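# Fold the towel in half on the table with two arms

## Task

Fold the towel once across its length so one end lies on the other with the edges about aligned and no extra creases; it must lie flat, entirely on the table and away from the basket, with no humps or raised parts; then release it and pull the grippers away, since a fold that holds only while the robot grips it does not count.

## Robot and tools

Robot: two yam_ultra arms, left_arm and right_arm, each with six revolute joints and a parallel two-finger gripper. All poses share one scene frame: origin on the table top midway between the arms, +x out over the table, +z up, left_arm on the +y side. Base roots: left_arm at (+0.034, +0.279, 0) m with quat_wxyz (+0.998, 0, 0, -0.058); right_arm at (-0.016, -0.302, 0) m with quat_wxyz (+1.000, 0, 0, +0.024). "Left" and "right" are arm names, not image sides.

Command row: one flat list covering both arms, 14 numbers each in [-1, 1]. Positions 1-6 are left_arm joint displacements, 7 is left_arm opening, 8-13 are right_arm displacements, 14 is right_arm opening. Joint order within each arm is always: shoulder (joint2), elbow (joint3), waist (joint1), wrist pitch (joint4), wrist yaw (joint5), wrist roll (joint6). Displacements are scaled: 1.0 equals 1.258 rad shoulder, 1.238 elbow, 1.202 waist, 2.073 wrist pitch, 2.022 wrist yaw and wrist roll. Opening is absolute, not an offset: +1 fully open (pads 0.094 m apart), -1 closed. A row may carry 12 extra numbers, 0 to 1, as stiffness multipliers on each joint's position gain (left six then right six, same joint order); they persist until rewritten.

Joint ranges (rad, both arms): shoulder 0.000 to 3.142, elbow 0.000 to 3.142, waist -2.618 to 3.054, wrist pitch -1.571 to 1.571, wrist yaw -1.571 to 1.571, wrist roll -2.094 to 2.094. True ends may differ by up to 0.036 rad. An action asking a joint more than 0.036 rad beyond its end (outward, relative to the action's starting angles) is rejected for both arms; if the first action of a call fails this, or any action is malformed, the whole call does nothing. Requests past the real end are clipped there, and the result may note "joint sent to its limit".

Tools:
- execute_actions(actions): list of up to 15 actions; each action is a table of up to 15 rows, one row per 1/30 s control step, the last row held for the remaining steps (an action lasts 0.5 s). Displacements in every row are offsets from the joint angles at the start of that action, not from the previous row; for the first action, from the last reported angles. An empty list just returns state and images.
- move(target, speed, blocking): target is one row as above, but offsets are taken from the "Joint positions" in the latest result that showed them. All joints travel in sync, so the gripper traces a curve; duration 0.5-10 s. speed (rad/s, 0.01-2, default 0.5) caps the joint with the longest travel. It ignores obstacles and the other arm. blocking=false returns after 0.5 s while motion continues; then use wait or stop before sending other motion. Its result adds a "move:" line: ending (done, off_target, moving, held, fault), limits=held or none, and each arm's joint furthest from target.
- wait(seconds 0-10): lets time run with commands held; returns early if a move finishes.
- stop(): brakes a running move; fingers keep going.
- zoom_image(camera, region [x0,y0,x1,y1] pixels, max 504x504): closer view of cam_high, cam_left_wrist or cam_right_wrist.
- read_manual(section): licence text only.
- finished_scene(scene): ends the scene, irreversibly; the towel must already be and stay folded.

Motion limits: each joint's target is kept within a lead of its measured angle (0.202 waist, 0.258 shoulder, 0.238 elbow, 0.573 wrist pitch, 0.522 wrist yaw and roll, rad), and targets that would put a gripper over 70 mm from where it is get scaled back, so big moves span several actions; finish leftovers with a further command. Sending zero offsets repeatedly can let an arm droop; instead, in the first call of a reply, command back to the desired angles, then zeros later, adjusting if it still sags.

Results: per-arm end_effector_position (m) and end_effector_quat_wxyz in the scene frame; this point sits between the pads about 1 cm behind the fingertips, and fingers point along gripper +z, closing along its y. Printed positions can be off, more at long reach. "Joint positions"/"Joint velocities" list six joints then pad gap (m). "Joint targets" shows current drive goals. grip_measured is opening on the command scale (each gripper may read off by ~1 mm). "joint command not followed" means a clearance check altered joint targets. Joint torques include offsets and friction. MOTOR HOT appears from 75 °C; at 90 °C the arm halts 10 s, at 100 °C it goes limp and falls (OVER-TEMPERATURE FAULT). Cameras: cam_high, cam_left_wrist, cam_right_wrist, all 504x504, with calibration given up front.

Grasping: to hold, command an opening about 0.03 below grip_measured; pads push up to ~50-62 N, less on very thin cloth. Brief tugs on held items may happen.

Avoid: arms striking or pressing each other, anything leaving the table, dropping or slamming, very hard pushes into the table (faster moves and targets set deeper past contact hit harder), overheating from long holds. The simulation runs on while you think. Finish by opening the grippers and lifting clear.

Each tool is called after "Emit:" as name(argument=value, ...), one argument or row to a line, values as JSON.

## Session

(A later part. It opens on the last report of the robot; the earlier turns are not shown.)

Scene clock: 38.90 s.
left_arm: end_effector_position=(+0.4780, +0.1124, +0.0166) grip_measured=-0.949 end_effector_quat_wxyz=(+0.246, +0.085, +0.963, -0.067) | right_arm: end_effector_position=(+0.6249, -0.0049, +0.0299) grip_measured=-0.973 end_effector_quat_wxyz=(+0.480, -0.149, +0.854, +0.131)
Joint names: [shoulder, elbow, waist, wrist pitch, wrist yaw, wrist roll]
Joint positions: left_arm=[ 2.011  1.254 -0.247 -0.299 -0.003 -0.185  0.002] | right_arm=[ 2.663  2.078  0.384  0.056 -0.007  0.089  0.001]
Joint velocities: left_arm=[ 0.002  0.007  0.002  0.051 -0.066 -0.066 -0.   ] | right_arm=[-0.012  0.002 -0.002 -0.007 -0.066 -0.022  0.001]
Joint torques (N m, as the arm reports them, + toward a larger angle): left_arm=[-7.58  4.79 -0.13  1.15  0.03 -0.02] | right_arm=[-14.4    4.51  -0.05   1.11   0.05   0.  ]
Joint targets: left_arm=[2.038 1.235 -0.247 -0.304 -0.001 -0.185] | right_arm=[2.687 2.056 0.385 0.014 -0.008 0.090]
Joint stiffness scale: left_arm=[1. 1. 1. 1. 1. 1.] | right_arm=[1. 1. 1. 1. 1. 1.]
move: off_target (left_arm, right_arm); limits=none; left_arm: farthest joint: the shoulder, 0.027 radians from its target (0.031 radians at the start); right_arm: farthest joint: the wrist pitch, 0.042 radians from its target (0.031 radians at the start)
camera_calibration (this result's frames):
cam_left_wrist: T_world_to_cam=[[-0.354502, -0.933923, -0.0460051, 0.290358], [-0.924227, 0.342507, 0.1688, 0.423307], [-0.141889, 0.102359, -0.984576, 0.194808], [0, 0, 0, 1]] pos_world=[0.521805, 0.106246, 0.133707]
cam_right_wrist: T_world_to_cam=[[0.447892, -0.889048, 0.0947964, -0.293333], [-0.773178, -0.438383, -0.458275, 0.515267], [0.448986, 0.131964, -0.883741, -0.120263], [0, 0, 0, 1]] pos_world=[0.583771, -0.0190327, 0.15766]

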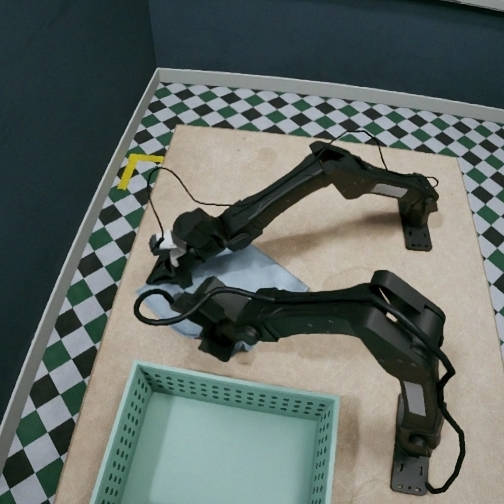

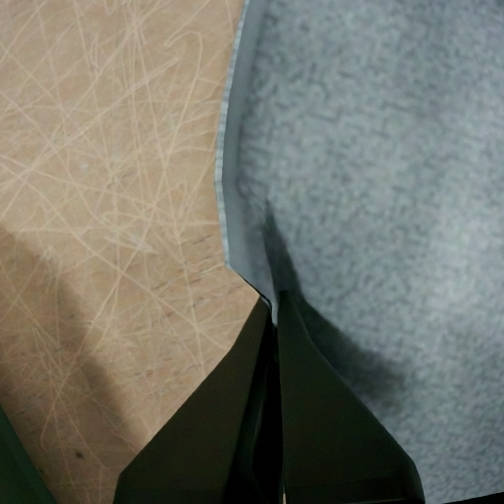

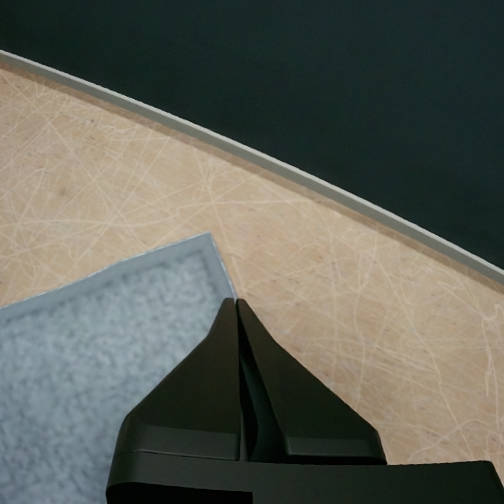

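Emit:
move(
  target=[-0.15,0.057,-0.073,-0.097,0,0,-1, -0.207,-0.12,-0.041,-0.04,0,0,-1],
  speed=0.2,
)

Scene clock: 41.00 s.
left_arm: end_effector_position=(+0.4554, +0.0809, +0.0864) grip_measured=-0.949 end_effector_quat_wxyz=(+0.264, +0.123, +0.953, -0.084) | right_arm: end_effector_position=(+0.6097, -0.0377, +0.0995) grip_measured=-0.973 end_effector_quat_wxyz=(+0.481, -0.136, +0.857, +0.126)
Joint names: [shoulder, elbow, waist, wrist pitch, wrist yaw, wrist roll]
Joint positions: left_arm=[ 1.849  1.304 -0.327 -0.463 -0.003 -0.185  0.002] | right_arm=[ 2.436  1.936  0.347 -0.029 -0.017  0.089  0.001]
Joint velocities: left_arm=[-0.007 -0.007 -0.002 -0.11   0.051  0.037 -0.001] | right_arm=[ 0.007  0.022 -0.017 -0.037  0.037  0.037 -0.   ]
Joint torques (N m, as the arm reports them, + toward a larger angle): left_arm=[-11.52   9.29  -0.76   0.84   0.02  -0.02] | right_arm=[-17.68   5.97  -0.93   1.49   0.14   0.  ]
Joint targets: left_arm=[1.822 1.325 -0.335 -0.500 -0.003 -0.185] | right_arm=[2.402 1.930 0.335 -0.027 -0.007 0.089]
Joint stiffness scale: left_arm=[1. 1. 1. 1. 1. 1.] | right_arm=[1. 1. 1. 1. 1. 1.]
move: off_target (left_arm, right_arm); limits=none; left_arm: farthest joint: the wrist pitch, 0.037 radians from its target (0.201 radians at the start); right_arm: farthest joint: the shoulder, 0.033 radians from its target (0.260 radians at the start)
camera_calibration (this result's frames):
cam_left_wrist: T_world_to_cam=[[-0.426481, -0.903329, -0.0459466, 0.286478], [-0.89991, 0.418661, 0.122006, 0.388227], [-0.0909752, 0.093381, -0.991465, 0.241677], [0, 0, 0, 1]] pos_world=[0.493534, 0.0736801, 0.205411]
cam_right_wrist: T_world_to_cam=[[0.422707, -0.901809, 0.089773, -0.306838], [-0.786704, -0.414312, -0.457649, 0.530169], [0.449906, 0.122827, -0.884589, -0.0484506], [0, 0, 0, 1]] pos_world=[0.568586, -0.051103, 0.227318]

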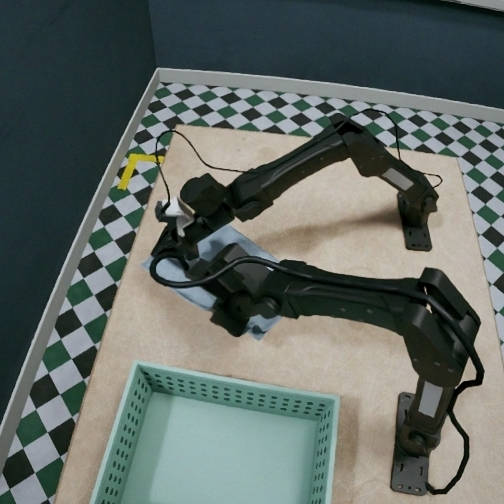

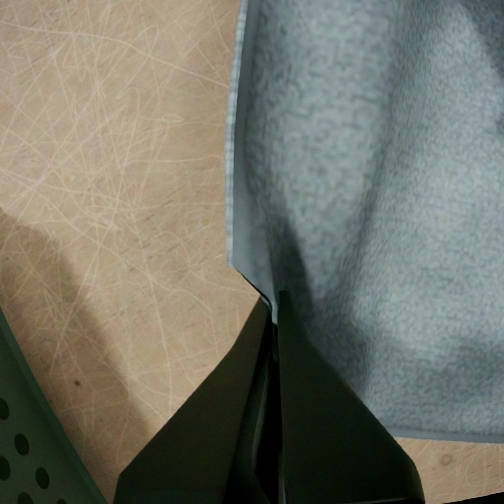

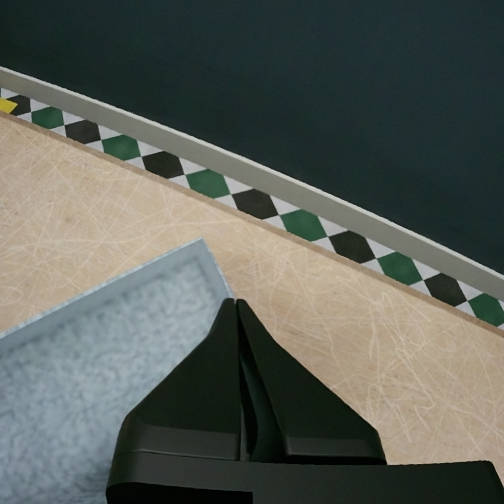

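Emit:
move(
  target=[0.046,-0.112,-0.095,0.08,0,0,-1, -0.078,-0.29,-0.042,0.126,0,0,-1],
  speed=0.2,
)

Scene clock: 44.10 s.
left_arm: end_effector_position=(+0.4267, +0.0424, +0.0407) grip_measured=-0.949 end_effector_quat_wxyz=(+0.255, +0.172, +0.947, -0.096) | right_arm: end_effector_position=(+0.5775, -0.0774, +0.0386) grip_measured=-0.973 end_effector_quat_wxyz=(+0.466, -0.122, +0.869, +0.117)
Joint names: [shoulder, elbow, waist, wrist pitch, wrist yaw, wrist roll]
Joint positions: left_arm=[ 1.896  1.177 -0.43  -0.3   -0.003 -0.185  0.002] | right_arm=[ 2.37   1.587  0.307  0.214 -0.026  0.089  0.001]
Joint velocities: left_arm=[-0.007 -0.017 -0.007  0.007 -0.051  0.066 -0.   ] | right_arm=[ 0.002  0.012  0.002  0.022 -0.007 -0.081 -0.002]
Joint torques (N m, as the arm reports them, + toward a larger angle): left_arm=[-8.14  5.47 -0.99  1.21 -0.03  0.  ] | right_arm=[-16.61   5.13  -0.87   1.61   0.17  -0.04]
Joint targets: left_arm=[1.907 1.165 -0.441 -0.297 -0.003 -0.185] | right_arm=[2.338 1.577 0.297 0.232 -0.017 0.089]
Joint stiffness scale: left_arm=[1. 1. 1. 1. 1. 1.] | right_arm=[1. 1. 1. 1. 1. 1.]
move: off_target (right_arm); limits=none; left_arm: farthest joint: the elbow, 0.012 radians from its target (0.138 radians at the start); right_arm: farthest joint: the shoulder, 0.032 radians from its target (0.098 radians at the start)
camera_calibration (this result's frames):
cam_left_wrist: T_world_to_cam=[[-0.517533, -0.854428, -0.0459695, 0.2741], [-0.85089, 0.508235, 0.132978, 0.358903], [-0.0902566, 0.107935, -0.990052, 0.19641], [0, 0, 0, 1]] pos_world=[0.46497, 0.0305916, 0.15933]
cam_right_wrist: T_world_to_cam=[[0.395743, -0.914576, 0.0832914, -0.30879], [-0.816987, -0.39203, -0.4229, 0.478363], [0.419427, 0.0993119, -0.90234, -0.0664382], [0, 0, 0, 1]] pos_world=[0.540884, -0.0882811, 0.16807]

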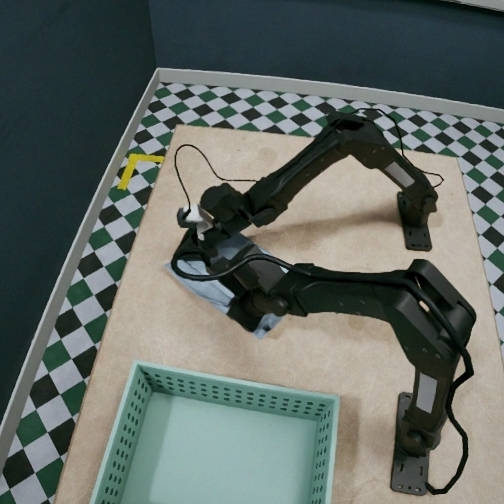

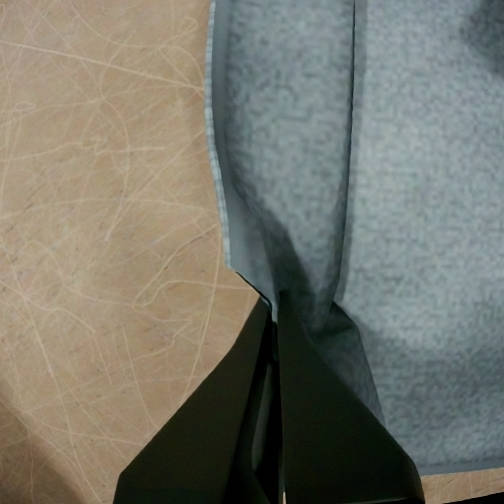

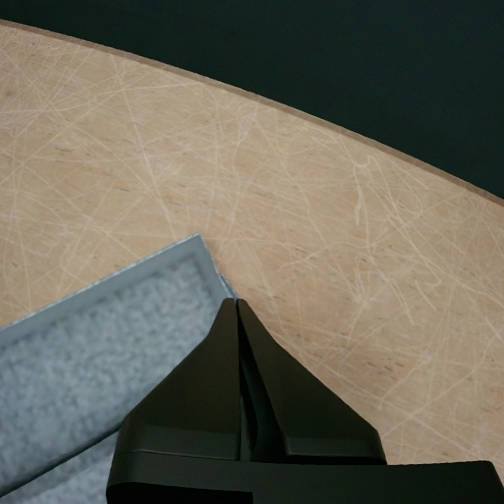

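Emit:
move(
  target=[-0.024,0.6,-0.354,-0.352,0,-0.178,-1, -0.592,-0.113,-0.176,-0.362,0,-0.064,-1],
  speed=0.25,
)

Scene clock: 47.93 s.
left_arm: end_effector_position=(+0.3091, -0.1154, +0.2174) grip_measured=-0.949 end_effector_quat_wxyz=(+0.202, +0.203, +0.940, -0.187) | right_arm: end_effector_position=(+0.4562, -0.2256, +0.2275) grip_measured=-0.973 end_effector_quat_wxyz=(+0.407, -0.089, +0.908, +0.036)
Joint names: [shoulder, elbow, waist, wrist pitch, wrist yaw, wrist roll]
Joint positions: left_arm=[ 1.896  1.895 -0.849 -1.012 -0.003 -0.539  0.002] | right_arm=[ 1.65   1.454  0.102 -0.532 -0.028 -0.034  0.001]
Joint velocities: left_arm=[ 0.002  0.012  0.002 -0.022 -0.007  0.037  0.   ] | right_arm=[-0.017  0.007 -0.012  0.037 -0.037  0.022 -0.001]
Joint torques (N m, as the arm reports them, + toward a larger angle): left_arm=[-12.25   9.77  -0.58   1.06  -0.01  -0.04] | right_arm=[-10.41   5.9   -0.58   1.31   0.05  -0.07]
Joint targets: left_arm=[1.866 1.920 -0.856 -1.030 -0.003 -0.545] | right_arm=[1.625 1.447 0.095 -0.536 -0.026 -0.040]
Joint stiffness scale: left_arm=[1. 1. 1. 1. 1. 1.] | right_arm=[1. 1. 1. 1. 1. 1.]
move: off_target (left_arm, right_arm); limits=none; left_arm: farthest joint: the shoulder, 0.031 radians from its target (0.031 radians at the start); right_arm: farthest joint: the shoulder, 0.025 radians from its target (0.744 radians at the start)
camera_calibration (this result's frames):
cam_left_wrist: T_world_to_cam=[[-0.608261, -0.781678, 0.137833, 0.0830768], [-0.766679, 0.623553, 0.152918, 0.298464], [-0.205479, -0.0126599, -0.97858, 0.396968], [0, 0, 0, 1]] pos_world=[0.360927, -0.116143, 0.331374]
cam_right_wrist: T_world_to_cam=[[0.292413, -0.942235, 0.163365, -0.389359], [-0.907073, -0.327385, -0.264646, 0.420768], [0.302842, -0.0707984, -0.950408, 0.195329], [0, 0, 0, 1]] pos_world=[0.436368, -0.215285, 0.360604]

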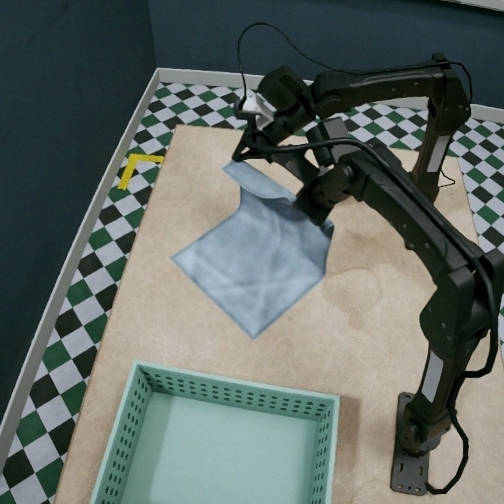

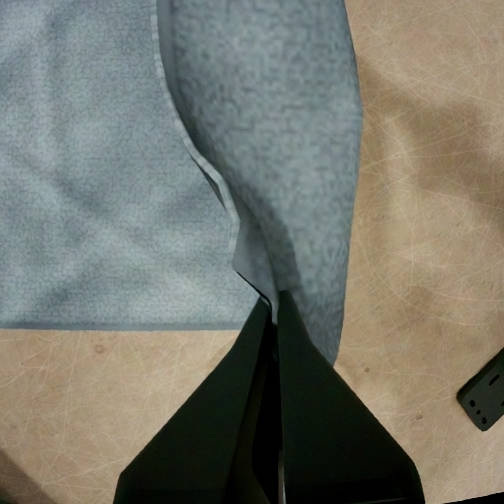

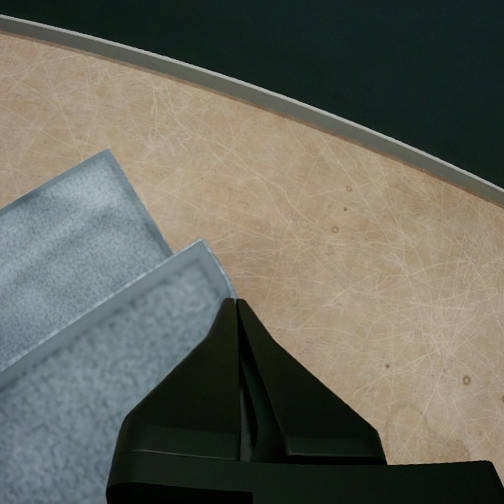

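Emit:
move(
  target=[-0.056,-0.258,0.227,0.133,0,0.113,-1, 0.317,0.17,0.1,0.15,0,0.037,-1],
  speed=0.25,
)

Scene clock: 50.47 s.
left_arm: end_effector_position=(+0.3991, -0.0247, +0.1478) grip_measured=-0.949 end_effector_quat_wxyz=(+0.233, +0.181, +0.947, -0.128) | right_arm: end_effector_position=(+0.5467, -0.1422, +0.1495) grip_measured=-0.973 end_effector_quat_wxyz=(+0.426, -0.111, +0.895, +0.078)
Joint names: [shoulder, elbow, waist, wrist pitch, wrist yaw, wrist roll]
Joint positions: left_arm=[ 1.861  1.581 -0.582 -0.752 -0.003 -0.318  0.002] | right_arm=[ 2.057  1.629  0.22  -0.248 -0.03   0.034  0.001]
Joint velocities: left_arm=[-0.022 -0.017  0.002  0.051 -0.022  0.022  0.   ] | right_arm=[-0.017  0.012 -0.007 -0.007 -0.007  0.007  0.001]
Joint torques (N m, as the arm reports them, + toward a larger angle): left_arm=[-12.62   7.01   0.76   1.37  -0.02   0.05] | right_arm=[-12.9    9.     0.11   1.64   0.05   0.03]
Joint targets: left_arm=[1.826 1.576 -0.577 -0.736 -0.003 -0.310] | right_arm=[2.049 1.664 0.222 -0.222 -0.028 0.041]
Joint stiffness scale: left_arm=[1. 1. 1. 1. 1. 1.] | right_arm=[1. 1. 1. 1. 1. 1.]
move: off_target (left_arm, right_arm); limits=none; left_arm: farthest joint: the shoulder, 0.036 radians from its target (0.071 radians at the start); right_arm: farthest joint: the elbow, 0.036 radians from its target (0.211 radians at the start)
camera_calibration (this result's frames):
cam_left_wrist: T_world_to_cam=[[-0.549831, -0.834985, 0.0220327, 0.210747], [-0.823892, 0.546489, 0.150175, 0.342894], [-0.137434, 0.0644181, -0.988414, 0.324731], [0, 0, 0, 1]] pos_world=[0.443012, -0.0323352, 0.264831]
cam_right_wrist: T_world_to_cam=[[0.356826, -0.926785, 0.117239, -0.350672], [-0.869521, -0.375382, -0.32097, 0.490583], [0.34148, 0.0125887, -0.939805, 0.0888955], [0, 0, 0, 1]] pos_world=[0.521345, -0.14196, 0.282119]

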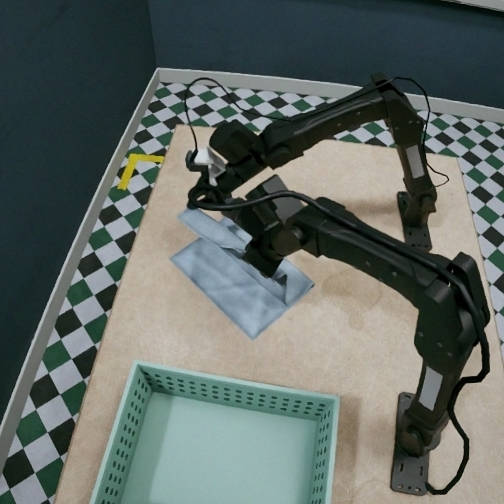

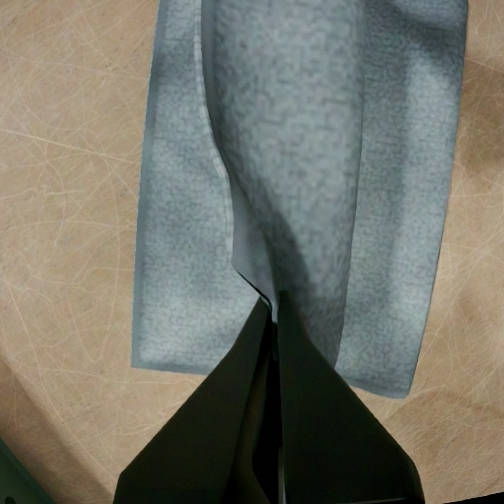

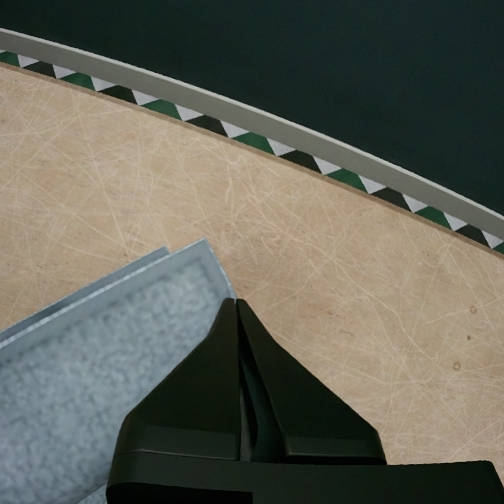

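Emit:
move(
  target=[0.235,0.359,-0.418,-0.044,0,-0.209,-1, -0.494,-0.506,-0.341,-0.07,0,-0.116,-1],
  speed=0.25,
)

Scene clock: 57.20 s.
left_arm: end_effector_position=(+0.2383, -0.2363, +0.1525) grip_measured=-0.949 end_effector_quat_wxyz=(+0.166, +0.219, +0.932, -0.237) | right_arm: end_effector_position=(+0.3836, -0.3509, +0.1407) grip_measured=-0.973 end_effector_quat_wxyz=(+0.351, -0.033, +0.935, -0.044)
Joint names: [shoulder, elbow, waist, wrist pitch, wrist yaw, wrist roll]
Joint positions: left_arm=[ 2.155  1.996 -1.081 -0.826 -0.003 -0.735  0.002] | right_arm=[ 1.463  1.007 -0.184 -0.393 -0.031 -0.195  0.001]
Joint velocities: left_arm=[ 0.007  0.017  0.012 -0.066 -0.095  0.037  0.   ] | right_arm=[ 0.002 -0.002  0.012 -0.007 -0.066  0.066  0.   ]
Joint torques (N m, as the arm reports them, + toward a larger angle): left_arm=[-11.62  10.31  -0.43   1.06   0.05  -0.07] | right_arm=[-8.7   5.71 -0.6   1.2   0.01 -0.04]
Joint targets: left_arm=[2.157 2.025 -1.084 -0.844 -0.003 -0.741] | right_arm=[1.435 1.002 -0.190 -0.393 -0.030 -0.201]
Joint stiffness scale: left_arm=[1. 1. 1. 1. 1. 1.] | right_arm=[1. 1. 1. 1. 1. 1.]
move: off_target (left_arm, right_arm); limits=none; left_arm: farthest joint: the elbow, 0.029 radians from its target (0.445 radians at the start); right_arm: farthest joint: the shoulder, 0.028 radians from its target (0.621 radians at the start)
camera_calibration (this result's frames):
cam_left_wrist: T_world_to_cam=[[-0.642859, -0.725692, 0.24516, -0.0404819], [-0.710913, 0.68442, 0.161779, 0.329222], [-0.285194, -0.0702865, -0.955889, 0.319264], [0, 0, 0, 1]] pos_world=[0.299076, -0.232263, 0.261844]
cam_right_wrist: T_world_to_cam=[[0.154371, -0.957259, 0.24459, -0.435753], [-0.973588, -0.18953, -0.127298, 0.345424], [0.168214, -0.218479, -0.961234, 0.127293], [0, 0, 0, 1]] pos_world=[0.382156, -0.32385, 0.272911]

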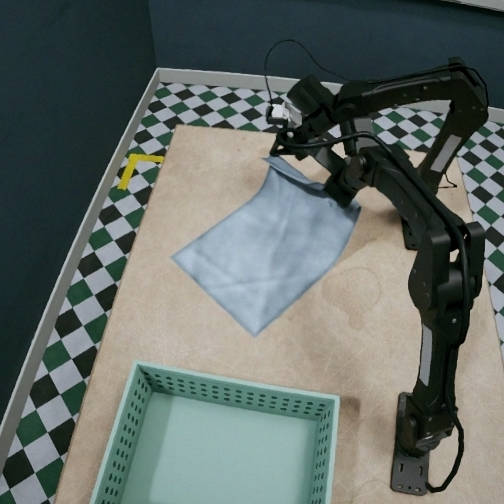

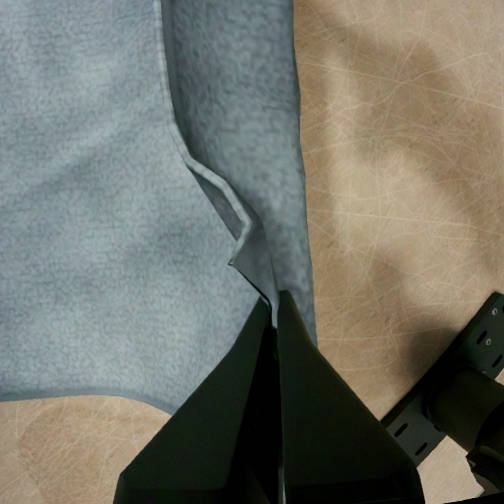

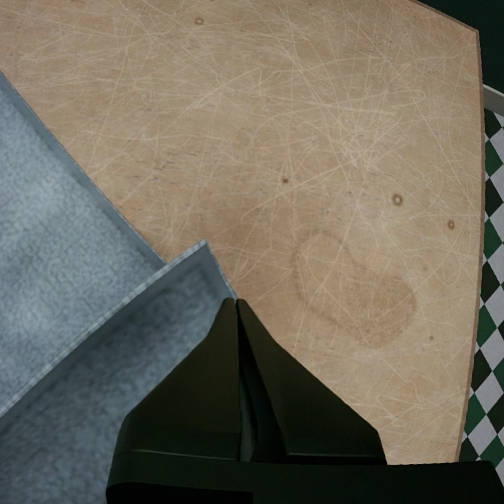

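Emit:
move(
  target=[-0.186,-0.173,0.186,-0.012,0,0.096,-1, 0.18,0.246,0.191,0.034,0,0.067,-1],
  speed=0.25,
)

Scene clock: 59.33 s.
left_arm: end_effector_position=(+0.3177, -0.1376, +0.1751) grip_measured=-0.949 end_effector_quat_wxyz=(+0.206, +0.203, +0.937, -0.194) | right_arm: end_effector_position=(+0.4626, -0.2531, +0.1686) grip_measured=-0.973 end_effector_quat_wxyz=(+0.397, -0.077, +0.914, +0.019)
Joint names: [shoulder, elbow, waist, wrist pitch, wrist yaw, wrist roll]
Joint positions: left_arm=[ 1.951  1.79  -0.861 -0.837 -0.003 -0.549  0.002] | right_arm=[ 1.688  1.28   0.042 -0.344 -0.031 -0.066  0.001]
Joint velocities: left_arm=[-0.012 -0.002 -0.007  0.081 -0.022 -0.007 -0.001] | right_arm=[ 0.027  0.002  0.002  0.022  0.037 -0.037 -0.   ]
Joint torques (N m, as the arm reports them, + toward a larger angle): left_arm=[-13.     6.58   0.15   1.06   0.02   0.03] | right_arm=[-8.52  8.55  0.36  1.5   0.02  0.01]
Joint targets: left_arm=[1.921 1.783 -0.857 -0.851 -0.003 -0.541] | right_arm=[1.690 1.312 0.045 -0.322 -0.031 -0.059]
Joint stiffness scale: left_arm=[1. 1. 1. 1. 1. 1.] | right_arm=[1. 1. 1. 1. 1. 1.]
move: off_target (left_arm, right_arm); limits=none; left_arm: farthest joint: the shoulder, 0.030 radians from its target (0.234 radians at the start); right_arm: farthest joint: the elbow, 0.032 radians from its target (0.304 radians at the start)
camera_calibration (this result's frames):
cam_left_wrist: T_world_to_cam=[[-0.610505, -0.778031, 0.14816, 0.0761633], [-0.766066, 0.62757, 0.138918, 0.328225], [-0.201063, -0.0286905, -0.979158, 0.353519], [0, 0, 0, 1]] pos_world=[0.36902, -0.136584, 0.289271]
cam_right_wrist: T_world_to_cam=[[0.262023, -0.947983, 0.180757, -0.397842], [-0.923561, -0.300653, -0.237999, 0.411875], [0.279964, -0.104579, -0.954297, 0.138204], [0, 0, 0, 1]] pos_world=[0.445943, -0.238863, 0.301826]

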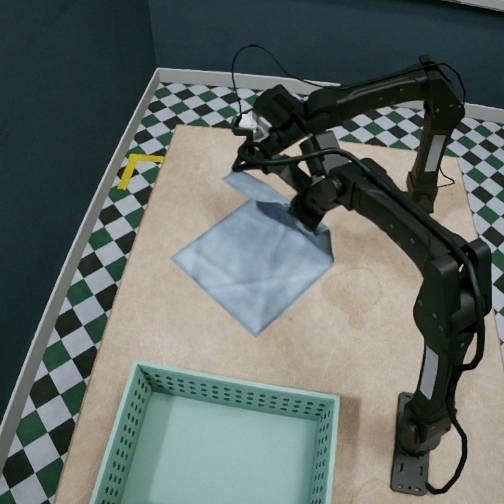

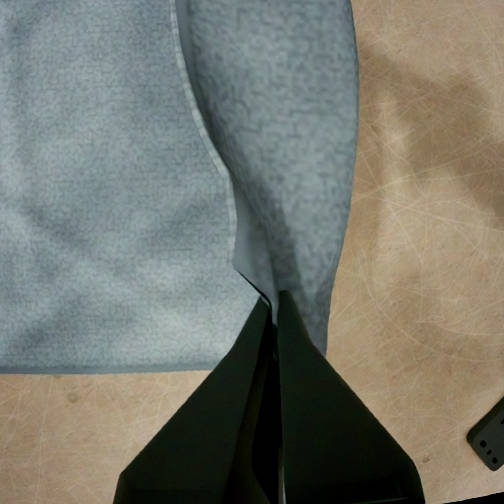

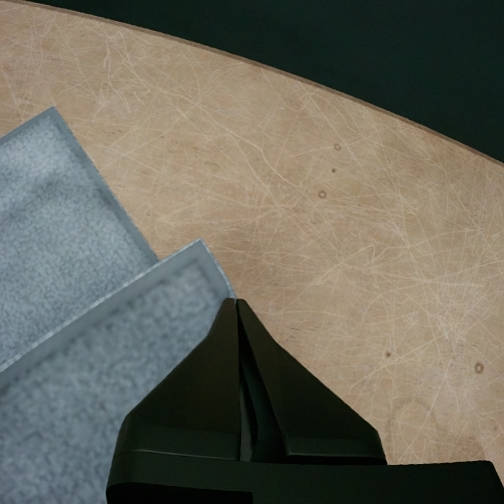

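Emit:
move(
  target=[0.019,-0.427,0.343,0.256,0,0.173,-1, 0.533,0.278,0.196,0.284,0,0.072,-1],
  speed=0.25,
)

Scene clock: 62.83 s.
left_arm: end_effector_position=(+0.4370, +0.0222, +0.0398) grip_measured=-0.949 end_effector_quat_wxyz=(+0.253, +0.173, +0.946, -0.102) | right_arm: end_effector_position=(+0.5856, -0.0935, +0.0438) grip_measured=-0.973 end_effector_quat_wxyz=(+0.474, -0.117, +0.866, +0.110)
Joint names: [shoulder, elbow, waist, wrist pitch, wrist yaw, wrist roll]
Joint positions: left_arm=[ 1.964  1.267 -0.455 -0.323 -0.003 -0.208  0.002] | right_arm=[ 2.366  1.59   0.277  0.221 -0.032  0.073  0.001]
Joint velocities: left_arm=[-0.017 -0.012  0.002 -0.037 -0.022 -0.037  0.   ] | right_arm=[-0.022 -0.007 -0.022 -0.037  0.007 -0.066 -0.001]
Joint torques (N m, as the arm reports them, + toward a larger angle): left_arm=[-8.83  6.24  0.57  1.38  0.    0.07] | right_arm=[-14.44   8.16   0.06   1.66   0.04   0.05]
Joint targets: left_arm=[1.975 1.261 -0.448 -0.306 -0.003 -0.200] | right_arm=[2.359 1.624 0.278 0.244 -0.031 0.079]
Joint stiffness scale: left_arm=[1. 1. 1. 1. 1. 1.] | right_arm=[1. 1. 1. 1. 1. 1.]
move: off_target (right_arm); limits=none; left_arm: farthest joint: the wrist pitch, 0.016 radians from its target (0.530 radians at the start); right_arm: farthest joint: the elbow, 0.034 radians from its target (0.344 radians at the start)
camera_calibration (this result's frames):
cam_left_wrist: T_world_to_cam=[[-0.522556, -0.85192, -0.0341747, 0.263861], [-0.847277, 0.514399, 0.132342, 0.376356], [-0.0951651, 0.0981114, -0.990615, 0.201019], [0, 0, 0, 1]] pos_world=[0.47589, 0.0114689, 0.158342]
cam_right_wrist: T_world_to_cam=[[0.379483, -0.920368, 0.0944197, -0.318608], [-0.815828, -0.381009, -0.435036, 0.481797], [0.436369, 0.0880585, -0.895449, -0.0748346], [0, 0, 0, 1]] pos_world=[0.546625, -0.103078, 0.172672]

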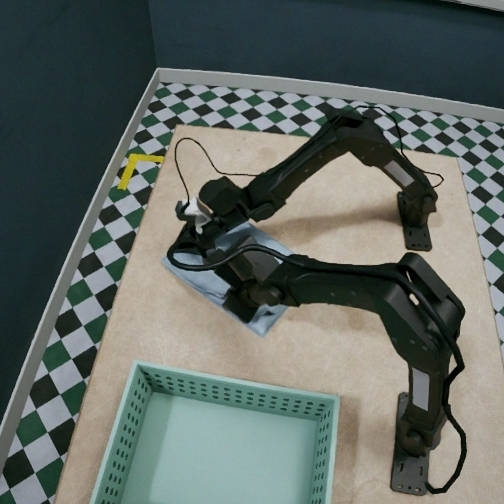

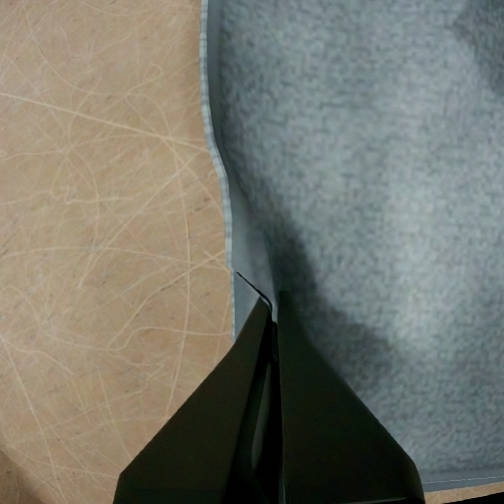

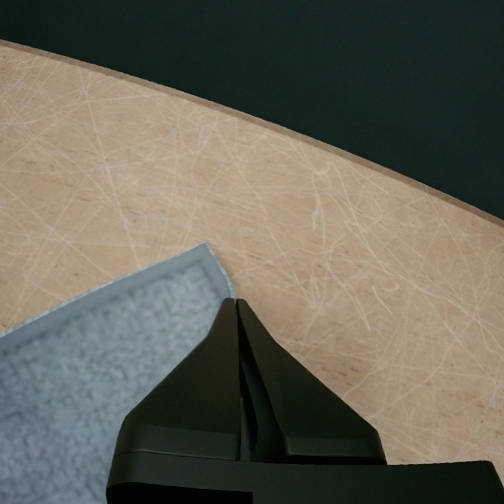

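Looks aligned. Release and retreat.

Emit:
move(
  target=[0,0,0,0,0,0,-0.5, 0,0,0,0,0,0,-0.5],
  speed=0.1,
)

Emit:
move(
  target=[-0.3,0.1,0,-0.2,0,0,-0.5, -0.45,-0.1,0,-0.3,0,0,-0.5],
  speed=0.4,
)

Emit:
move(
  target=[-0.4,-0.3,-0.5,0,0,0,-0.5, -0.3,-0.2,-0.6,0,0,0,-0.5],
  speed=0.6,
)

Scene clock: 63.67 s.
left_arm: end_effector_position=(+0.4371, +0.0222, +0.0399) grip_measured=-0.502 end_effector_quat_wxyz=(+0.253, +0.174, +0.946, -0.102) | right_arm: end_effector_position=(+0.5857, -0.0934, +0.0439) grip_measured=-0.503 end_effector_quat_wxyz=(+0.474, -0.117, +0.866, +0.110)
Joint names: [shoulder, elbow, waist, wrist pitch, wrist yaw, wrist roll]
Joint positions: left_arm=[ 1.964  1.267 -0.455 -0.322 -0.003 -0.207  0.023] | right_arm=[ 2.366  1.59   0.277  0.222 -0.032  0.073  0.023]
Joint velocities: left_arm=[-0.012 -0.007 -0.012  0.037 -0.022 -0.022 -0.   ] | right_arm=[ 0.002  0.007 -0.002  0.066  0.022  0.066  0.   ]
Joint torques (N m, as the arm reports them, + toward a larger angle): left_arm=[-9.8   7.    0.14  1.21 -0.01 -0.08] | right_arm=[-13.97   5.78  -0.06   1.47   0.01  -0.02]
Joint targets: left_arm=[1.964 1.267 -0.455 -0.322 -0.003 -0.207] | right_arm=[2.366 1.590 0.277 0.221 -0.032 0.073]
Joint stiffness scale: left_arm=[1. 1. 1. 1. 1. 1.] | right_arm=[1. 1. 1. 1. 1. 1.]
move: done; limits=none; left_arm: farthest joint: the wrist pitch, 0.001 radians from its target (0.001 radians at the start); right_arm: farthest joint: the wrist pitch, 0.001 radians from its target (0.001 radians at the start)
camera_calibration (this result's frames):
cam_left_wrist: T_world_to_cam=[[-0.522818, -0.851751, -0.0343667, 0.26398], [-0.847167, 0.514679, 0.13196, 0.376391], [-0.0947092, 0.0981054, -0.990659, 0.200881], [0, 0, 0, 1]] pos_world=[0.475904, 0.011417, 0.158409]
cam_right_wrist: T_world_to_cam=[[0.379448, -0.92038, 0.0944452, -0.318602], [-0.815671, -0.380956, -0.435378, 0.481805], [0.436692, 0.0881672, -0.89528, -0.0749714], [0, 0, 0, 1]] pos_world=[0.546626, -0.103078, 0.172737]

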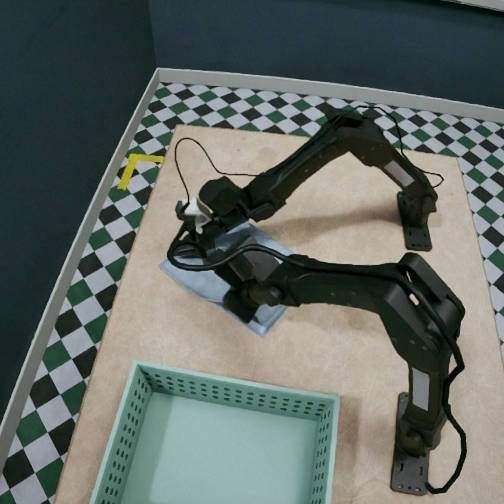

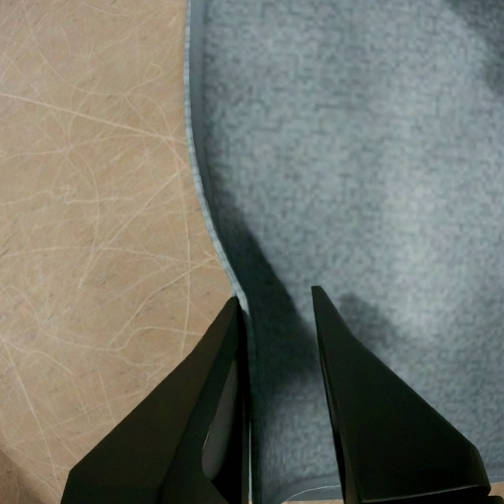

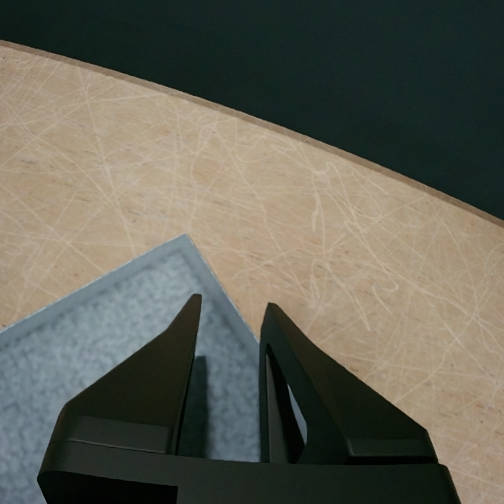

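Scene clock: 65.97 s.
left_arm: end_effector_position=(+0.3919, +0.0512, +0.1783) grip_measured=-0.502 end_effector_quat_wxyz=(+0.277, +0.172, +0.939, -0.112) | right_arm: end_effector_position=(+0.4753, -0.1305, +0.1801) grip_measured=-0.503 end_effector_quat_wxyz=(+0.393, -0.121, +0.907, +0.094)
Joint names: [shoulder, elbow, waist, wrist pitch, wrist yaw, wrist roll]
Joint positions: left_arm=[ 1.609  1.368 -0.455 -0.723 -0.003 -0.207  0.023] | right_arm=[ 1.823  1.476  0.277 -0.392 -0.032  0.073  0.023]
Joint velocities: left_arm=[-0.002 -0.022 -0.002  0.007 -0.007  0.022  0.   ] | right_arm=[ 0.007 -0.002 -0.012 -0.037 -0.051 -0.022 -0.001]
Joint torques (N m, as the arm reports them, + toward a larger angle): left_arm=[-9.1   9.71  0.    1.15  0.02 -0.03] | right_arm=[-11.93   5.5   -0.02   1.27   0.04  -0.02]
Joint targets: left_arm=[1.586 1.391 -0.455 -0.737 -0.003 -0.207] | right_arm=[1.800 1.467 0.277 -0.400 -0.032 0.073]
Joint stiffness scale: left_arm=[1. 1. 1. 1. 1. 1.] | right_arm=[1. 1. 1. 1. 1. 1.]
move: off_target (left_arm, right_arm); limits=none; left_arm: farthest joint: the shoulder, 0.022 radians from its target (0.377 radians at the start); right_arm: farthest joint: the shoulder, 0.023 radians from its target (0.566 radians at the start)
camera_calibration (this result's frames):
cam_left_wrist: T_world_to_cam=[[-0.521246, -0.852762, -0.0331704, 0.269073], [-0.852029, 0.517804, 0.0769733, 0.316427], [-0.0484641, 0.0683842, -0.996481, 0.315381], [0, 0, 0, 1]] pos_world=[0.425143, 0.0440408, 0.29884]
cam_right_wrist: T_world_to_cam=[[0.394811, -0.915221, 0.0805964, -0.327836], [-0.877029, -0.401562, -0.263757, 0.432492], [0.27376, 0.0334486, -0.961216, 0.180679], [0, 0, 0, 1]] pos_world=[0.459278, -0.132413, 0.314167]

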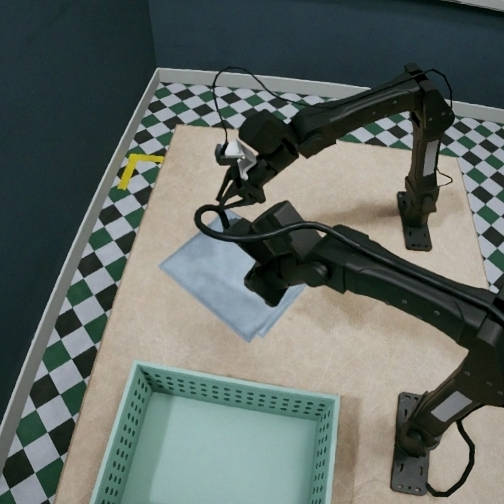

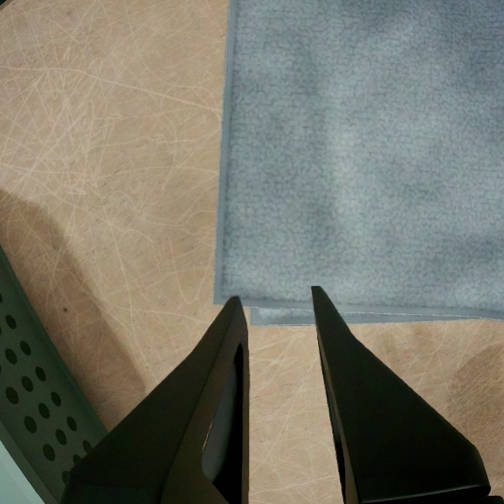

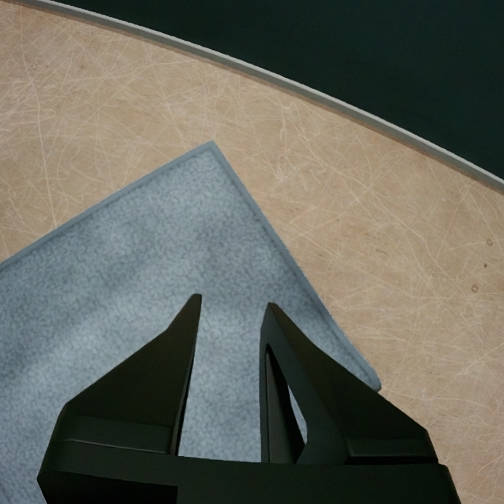

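Scene clock: 67.57 s.
left_arm: end_effector_position=(+0.1632, -0.0161, +0.1997) grip_measured=-0.502 end_effector_quat_wxyz=(+0.275, +0.430, +0.831, -0.222) | right_arm: end_effector_position=(+0.3988, -0.4699, +0.2376) grip_measured=-0.503 end_effector_quat_wxyz=(+0.451, +0.201, +0.867, -0.061)
Joint names: [shoulder, elbow, waist, wrist pitch, wrist yaw, wrist roll]
Joint positions: left_arm=[ 1.13   1.004 -1.048 -0.722 -0.004 -0.207  0.023] | right_arm=[ 1.47   1.238 -0.445 -0.393 -0.029  0.073  0.023]
Joint velocities: left_arm=[-0.007 -0.002 -0.002 -0.11  -0.022  0.022  0.   ] | right_arm=[ 0.002 -0.022 -0.012 -0.007 -0.051 -0.051 -0.   ]
Joint torques (N m, as the arm reports them, + toward a larger angle): left_arm=[-4.71  7.06 -0.5   1.45  0.01  0.01] | right_arm=[-8.8   5.71 -0.05  1.47 -0.02  0.  ]
Joint targets: left_arm=[1.106 0.997 -1.056 -0.723 -0.003 -0.207] | right_arm=[1.445 1.228 -0.444 -0.392 -0.032 0.073]
Joint stiffness scale: left_arm=[1. 1. 1. 1. 1. 1.] | right_arm=[1. 1. 1. 1. 1. 1.]
move: off_target (left_arm, right_arm); limits=none; left_arm: farthest joint: the shoulder, 0.024 radians from its target (0.503 radians at the start); right_arm: farthest joint: the shoulder, 0.025 radians from its target (0.377 radians at the start)
camera_calibration (this result's frames):
cam_left_wrist: T_world_to_cam=[[-0.907343, -0.419272, -0.0306534, 0.162604], [-0.418119, 0.907608, -0.0377367, 0.113135], [0.0436433, -0.0214234, -0.998817, 0.314139], [0, 0, 0, 1]] pos_world=[0.181132, -0.0277766, 0.323021]
cam_right_wrist: T_world_to_cam=[[-0.319169, -0.943321, 0.0909775, -0.343824], [-0.890274, 0.265536, -0.370004, 0.588293], [0.324874, -0.199089, -0.924565, 0.129836], [0, 0, 0, 1]] pos_world=[0.371823, -0.454701, 0.368993]

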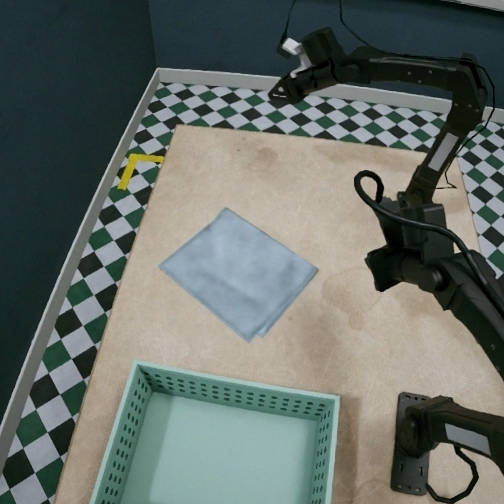

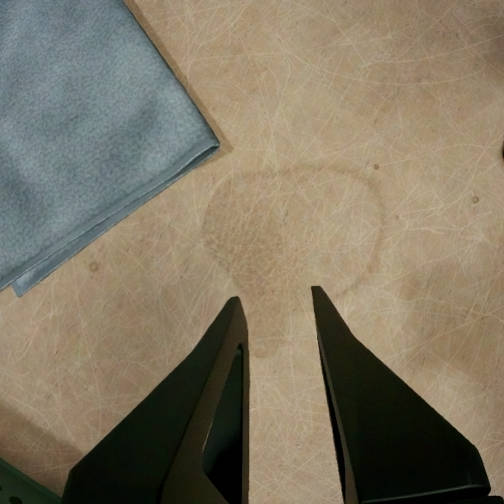

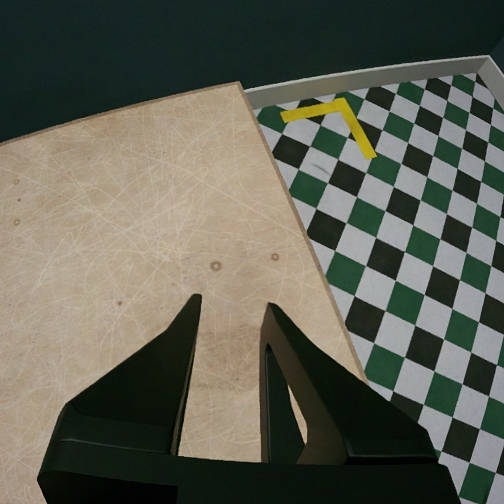

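Within ~2.5 cm; accept.

Emit:
finished_scene(
  scene=1,
)

The scene is finished: the task was done.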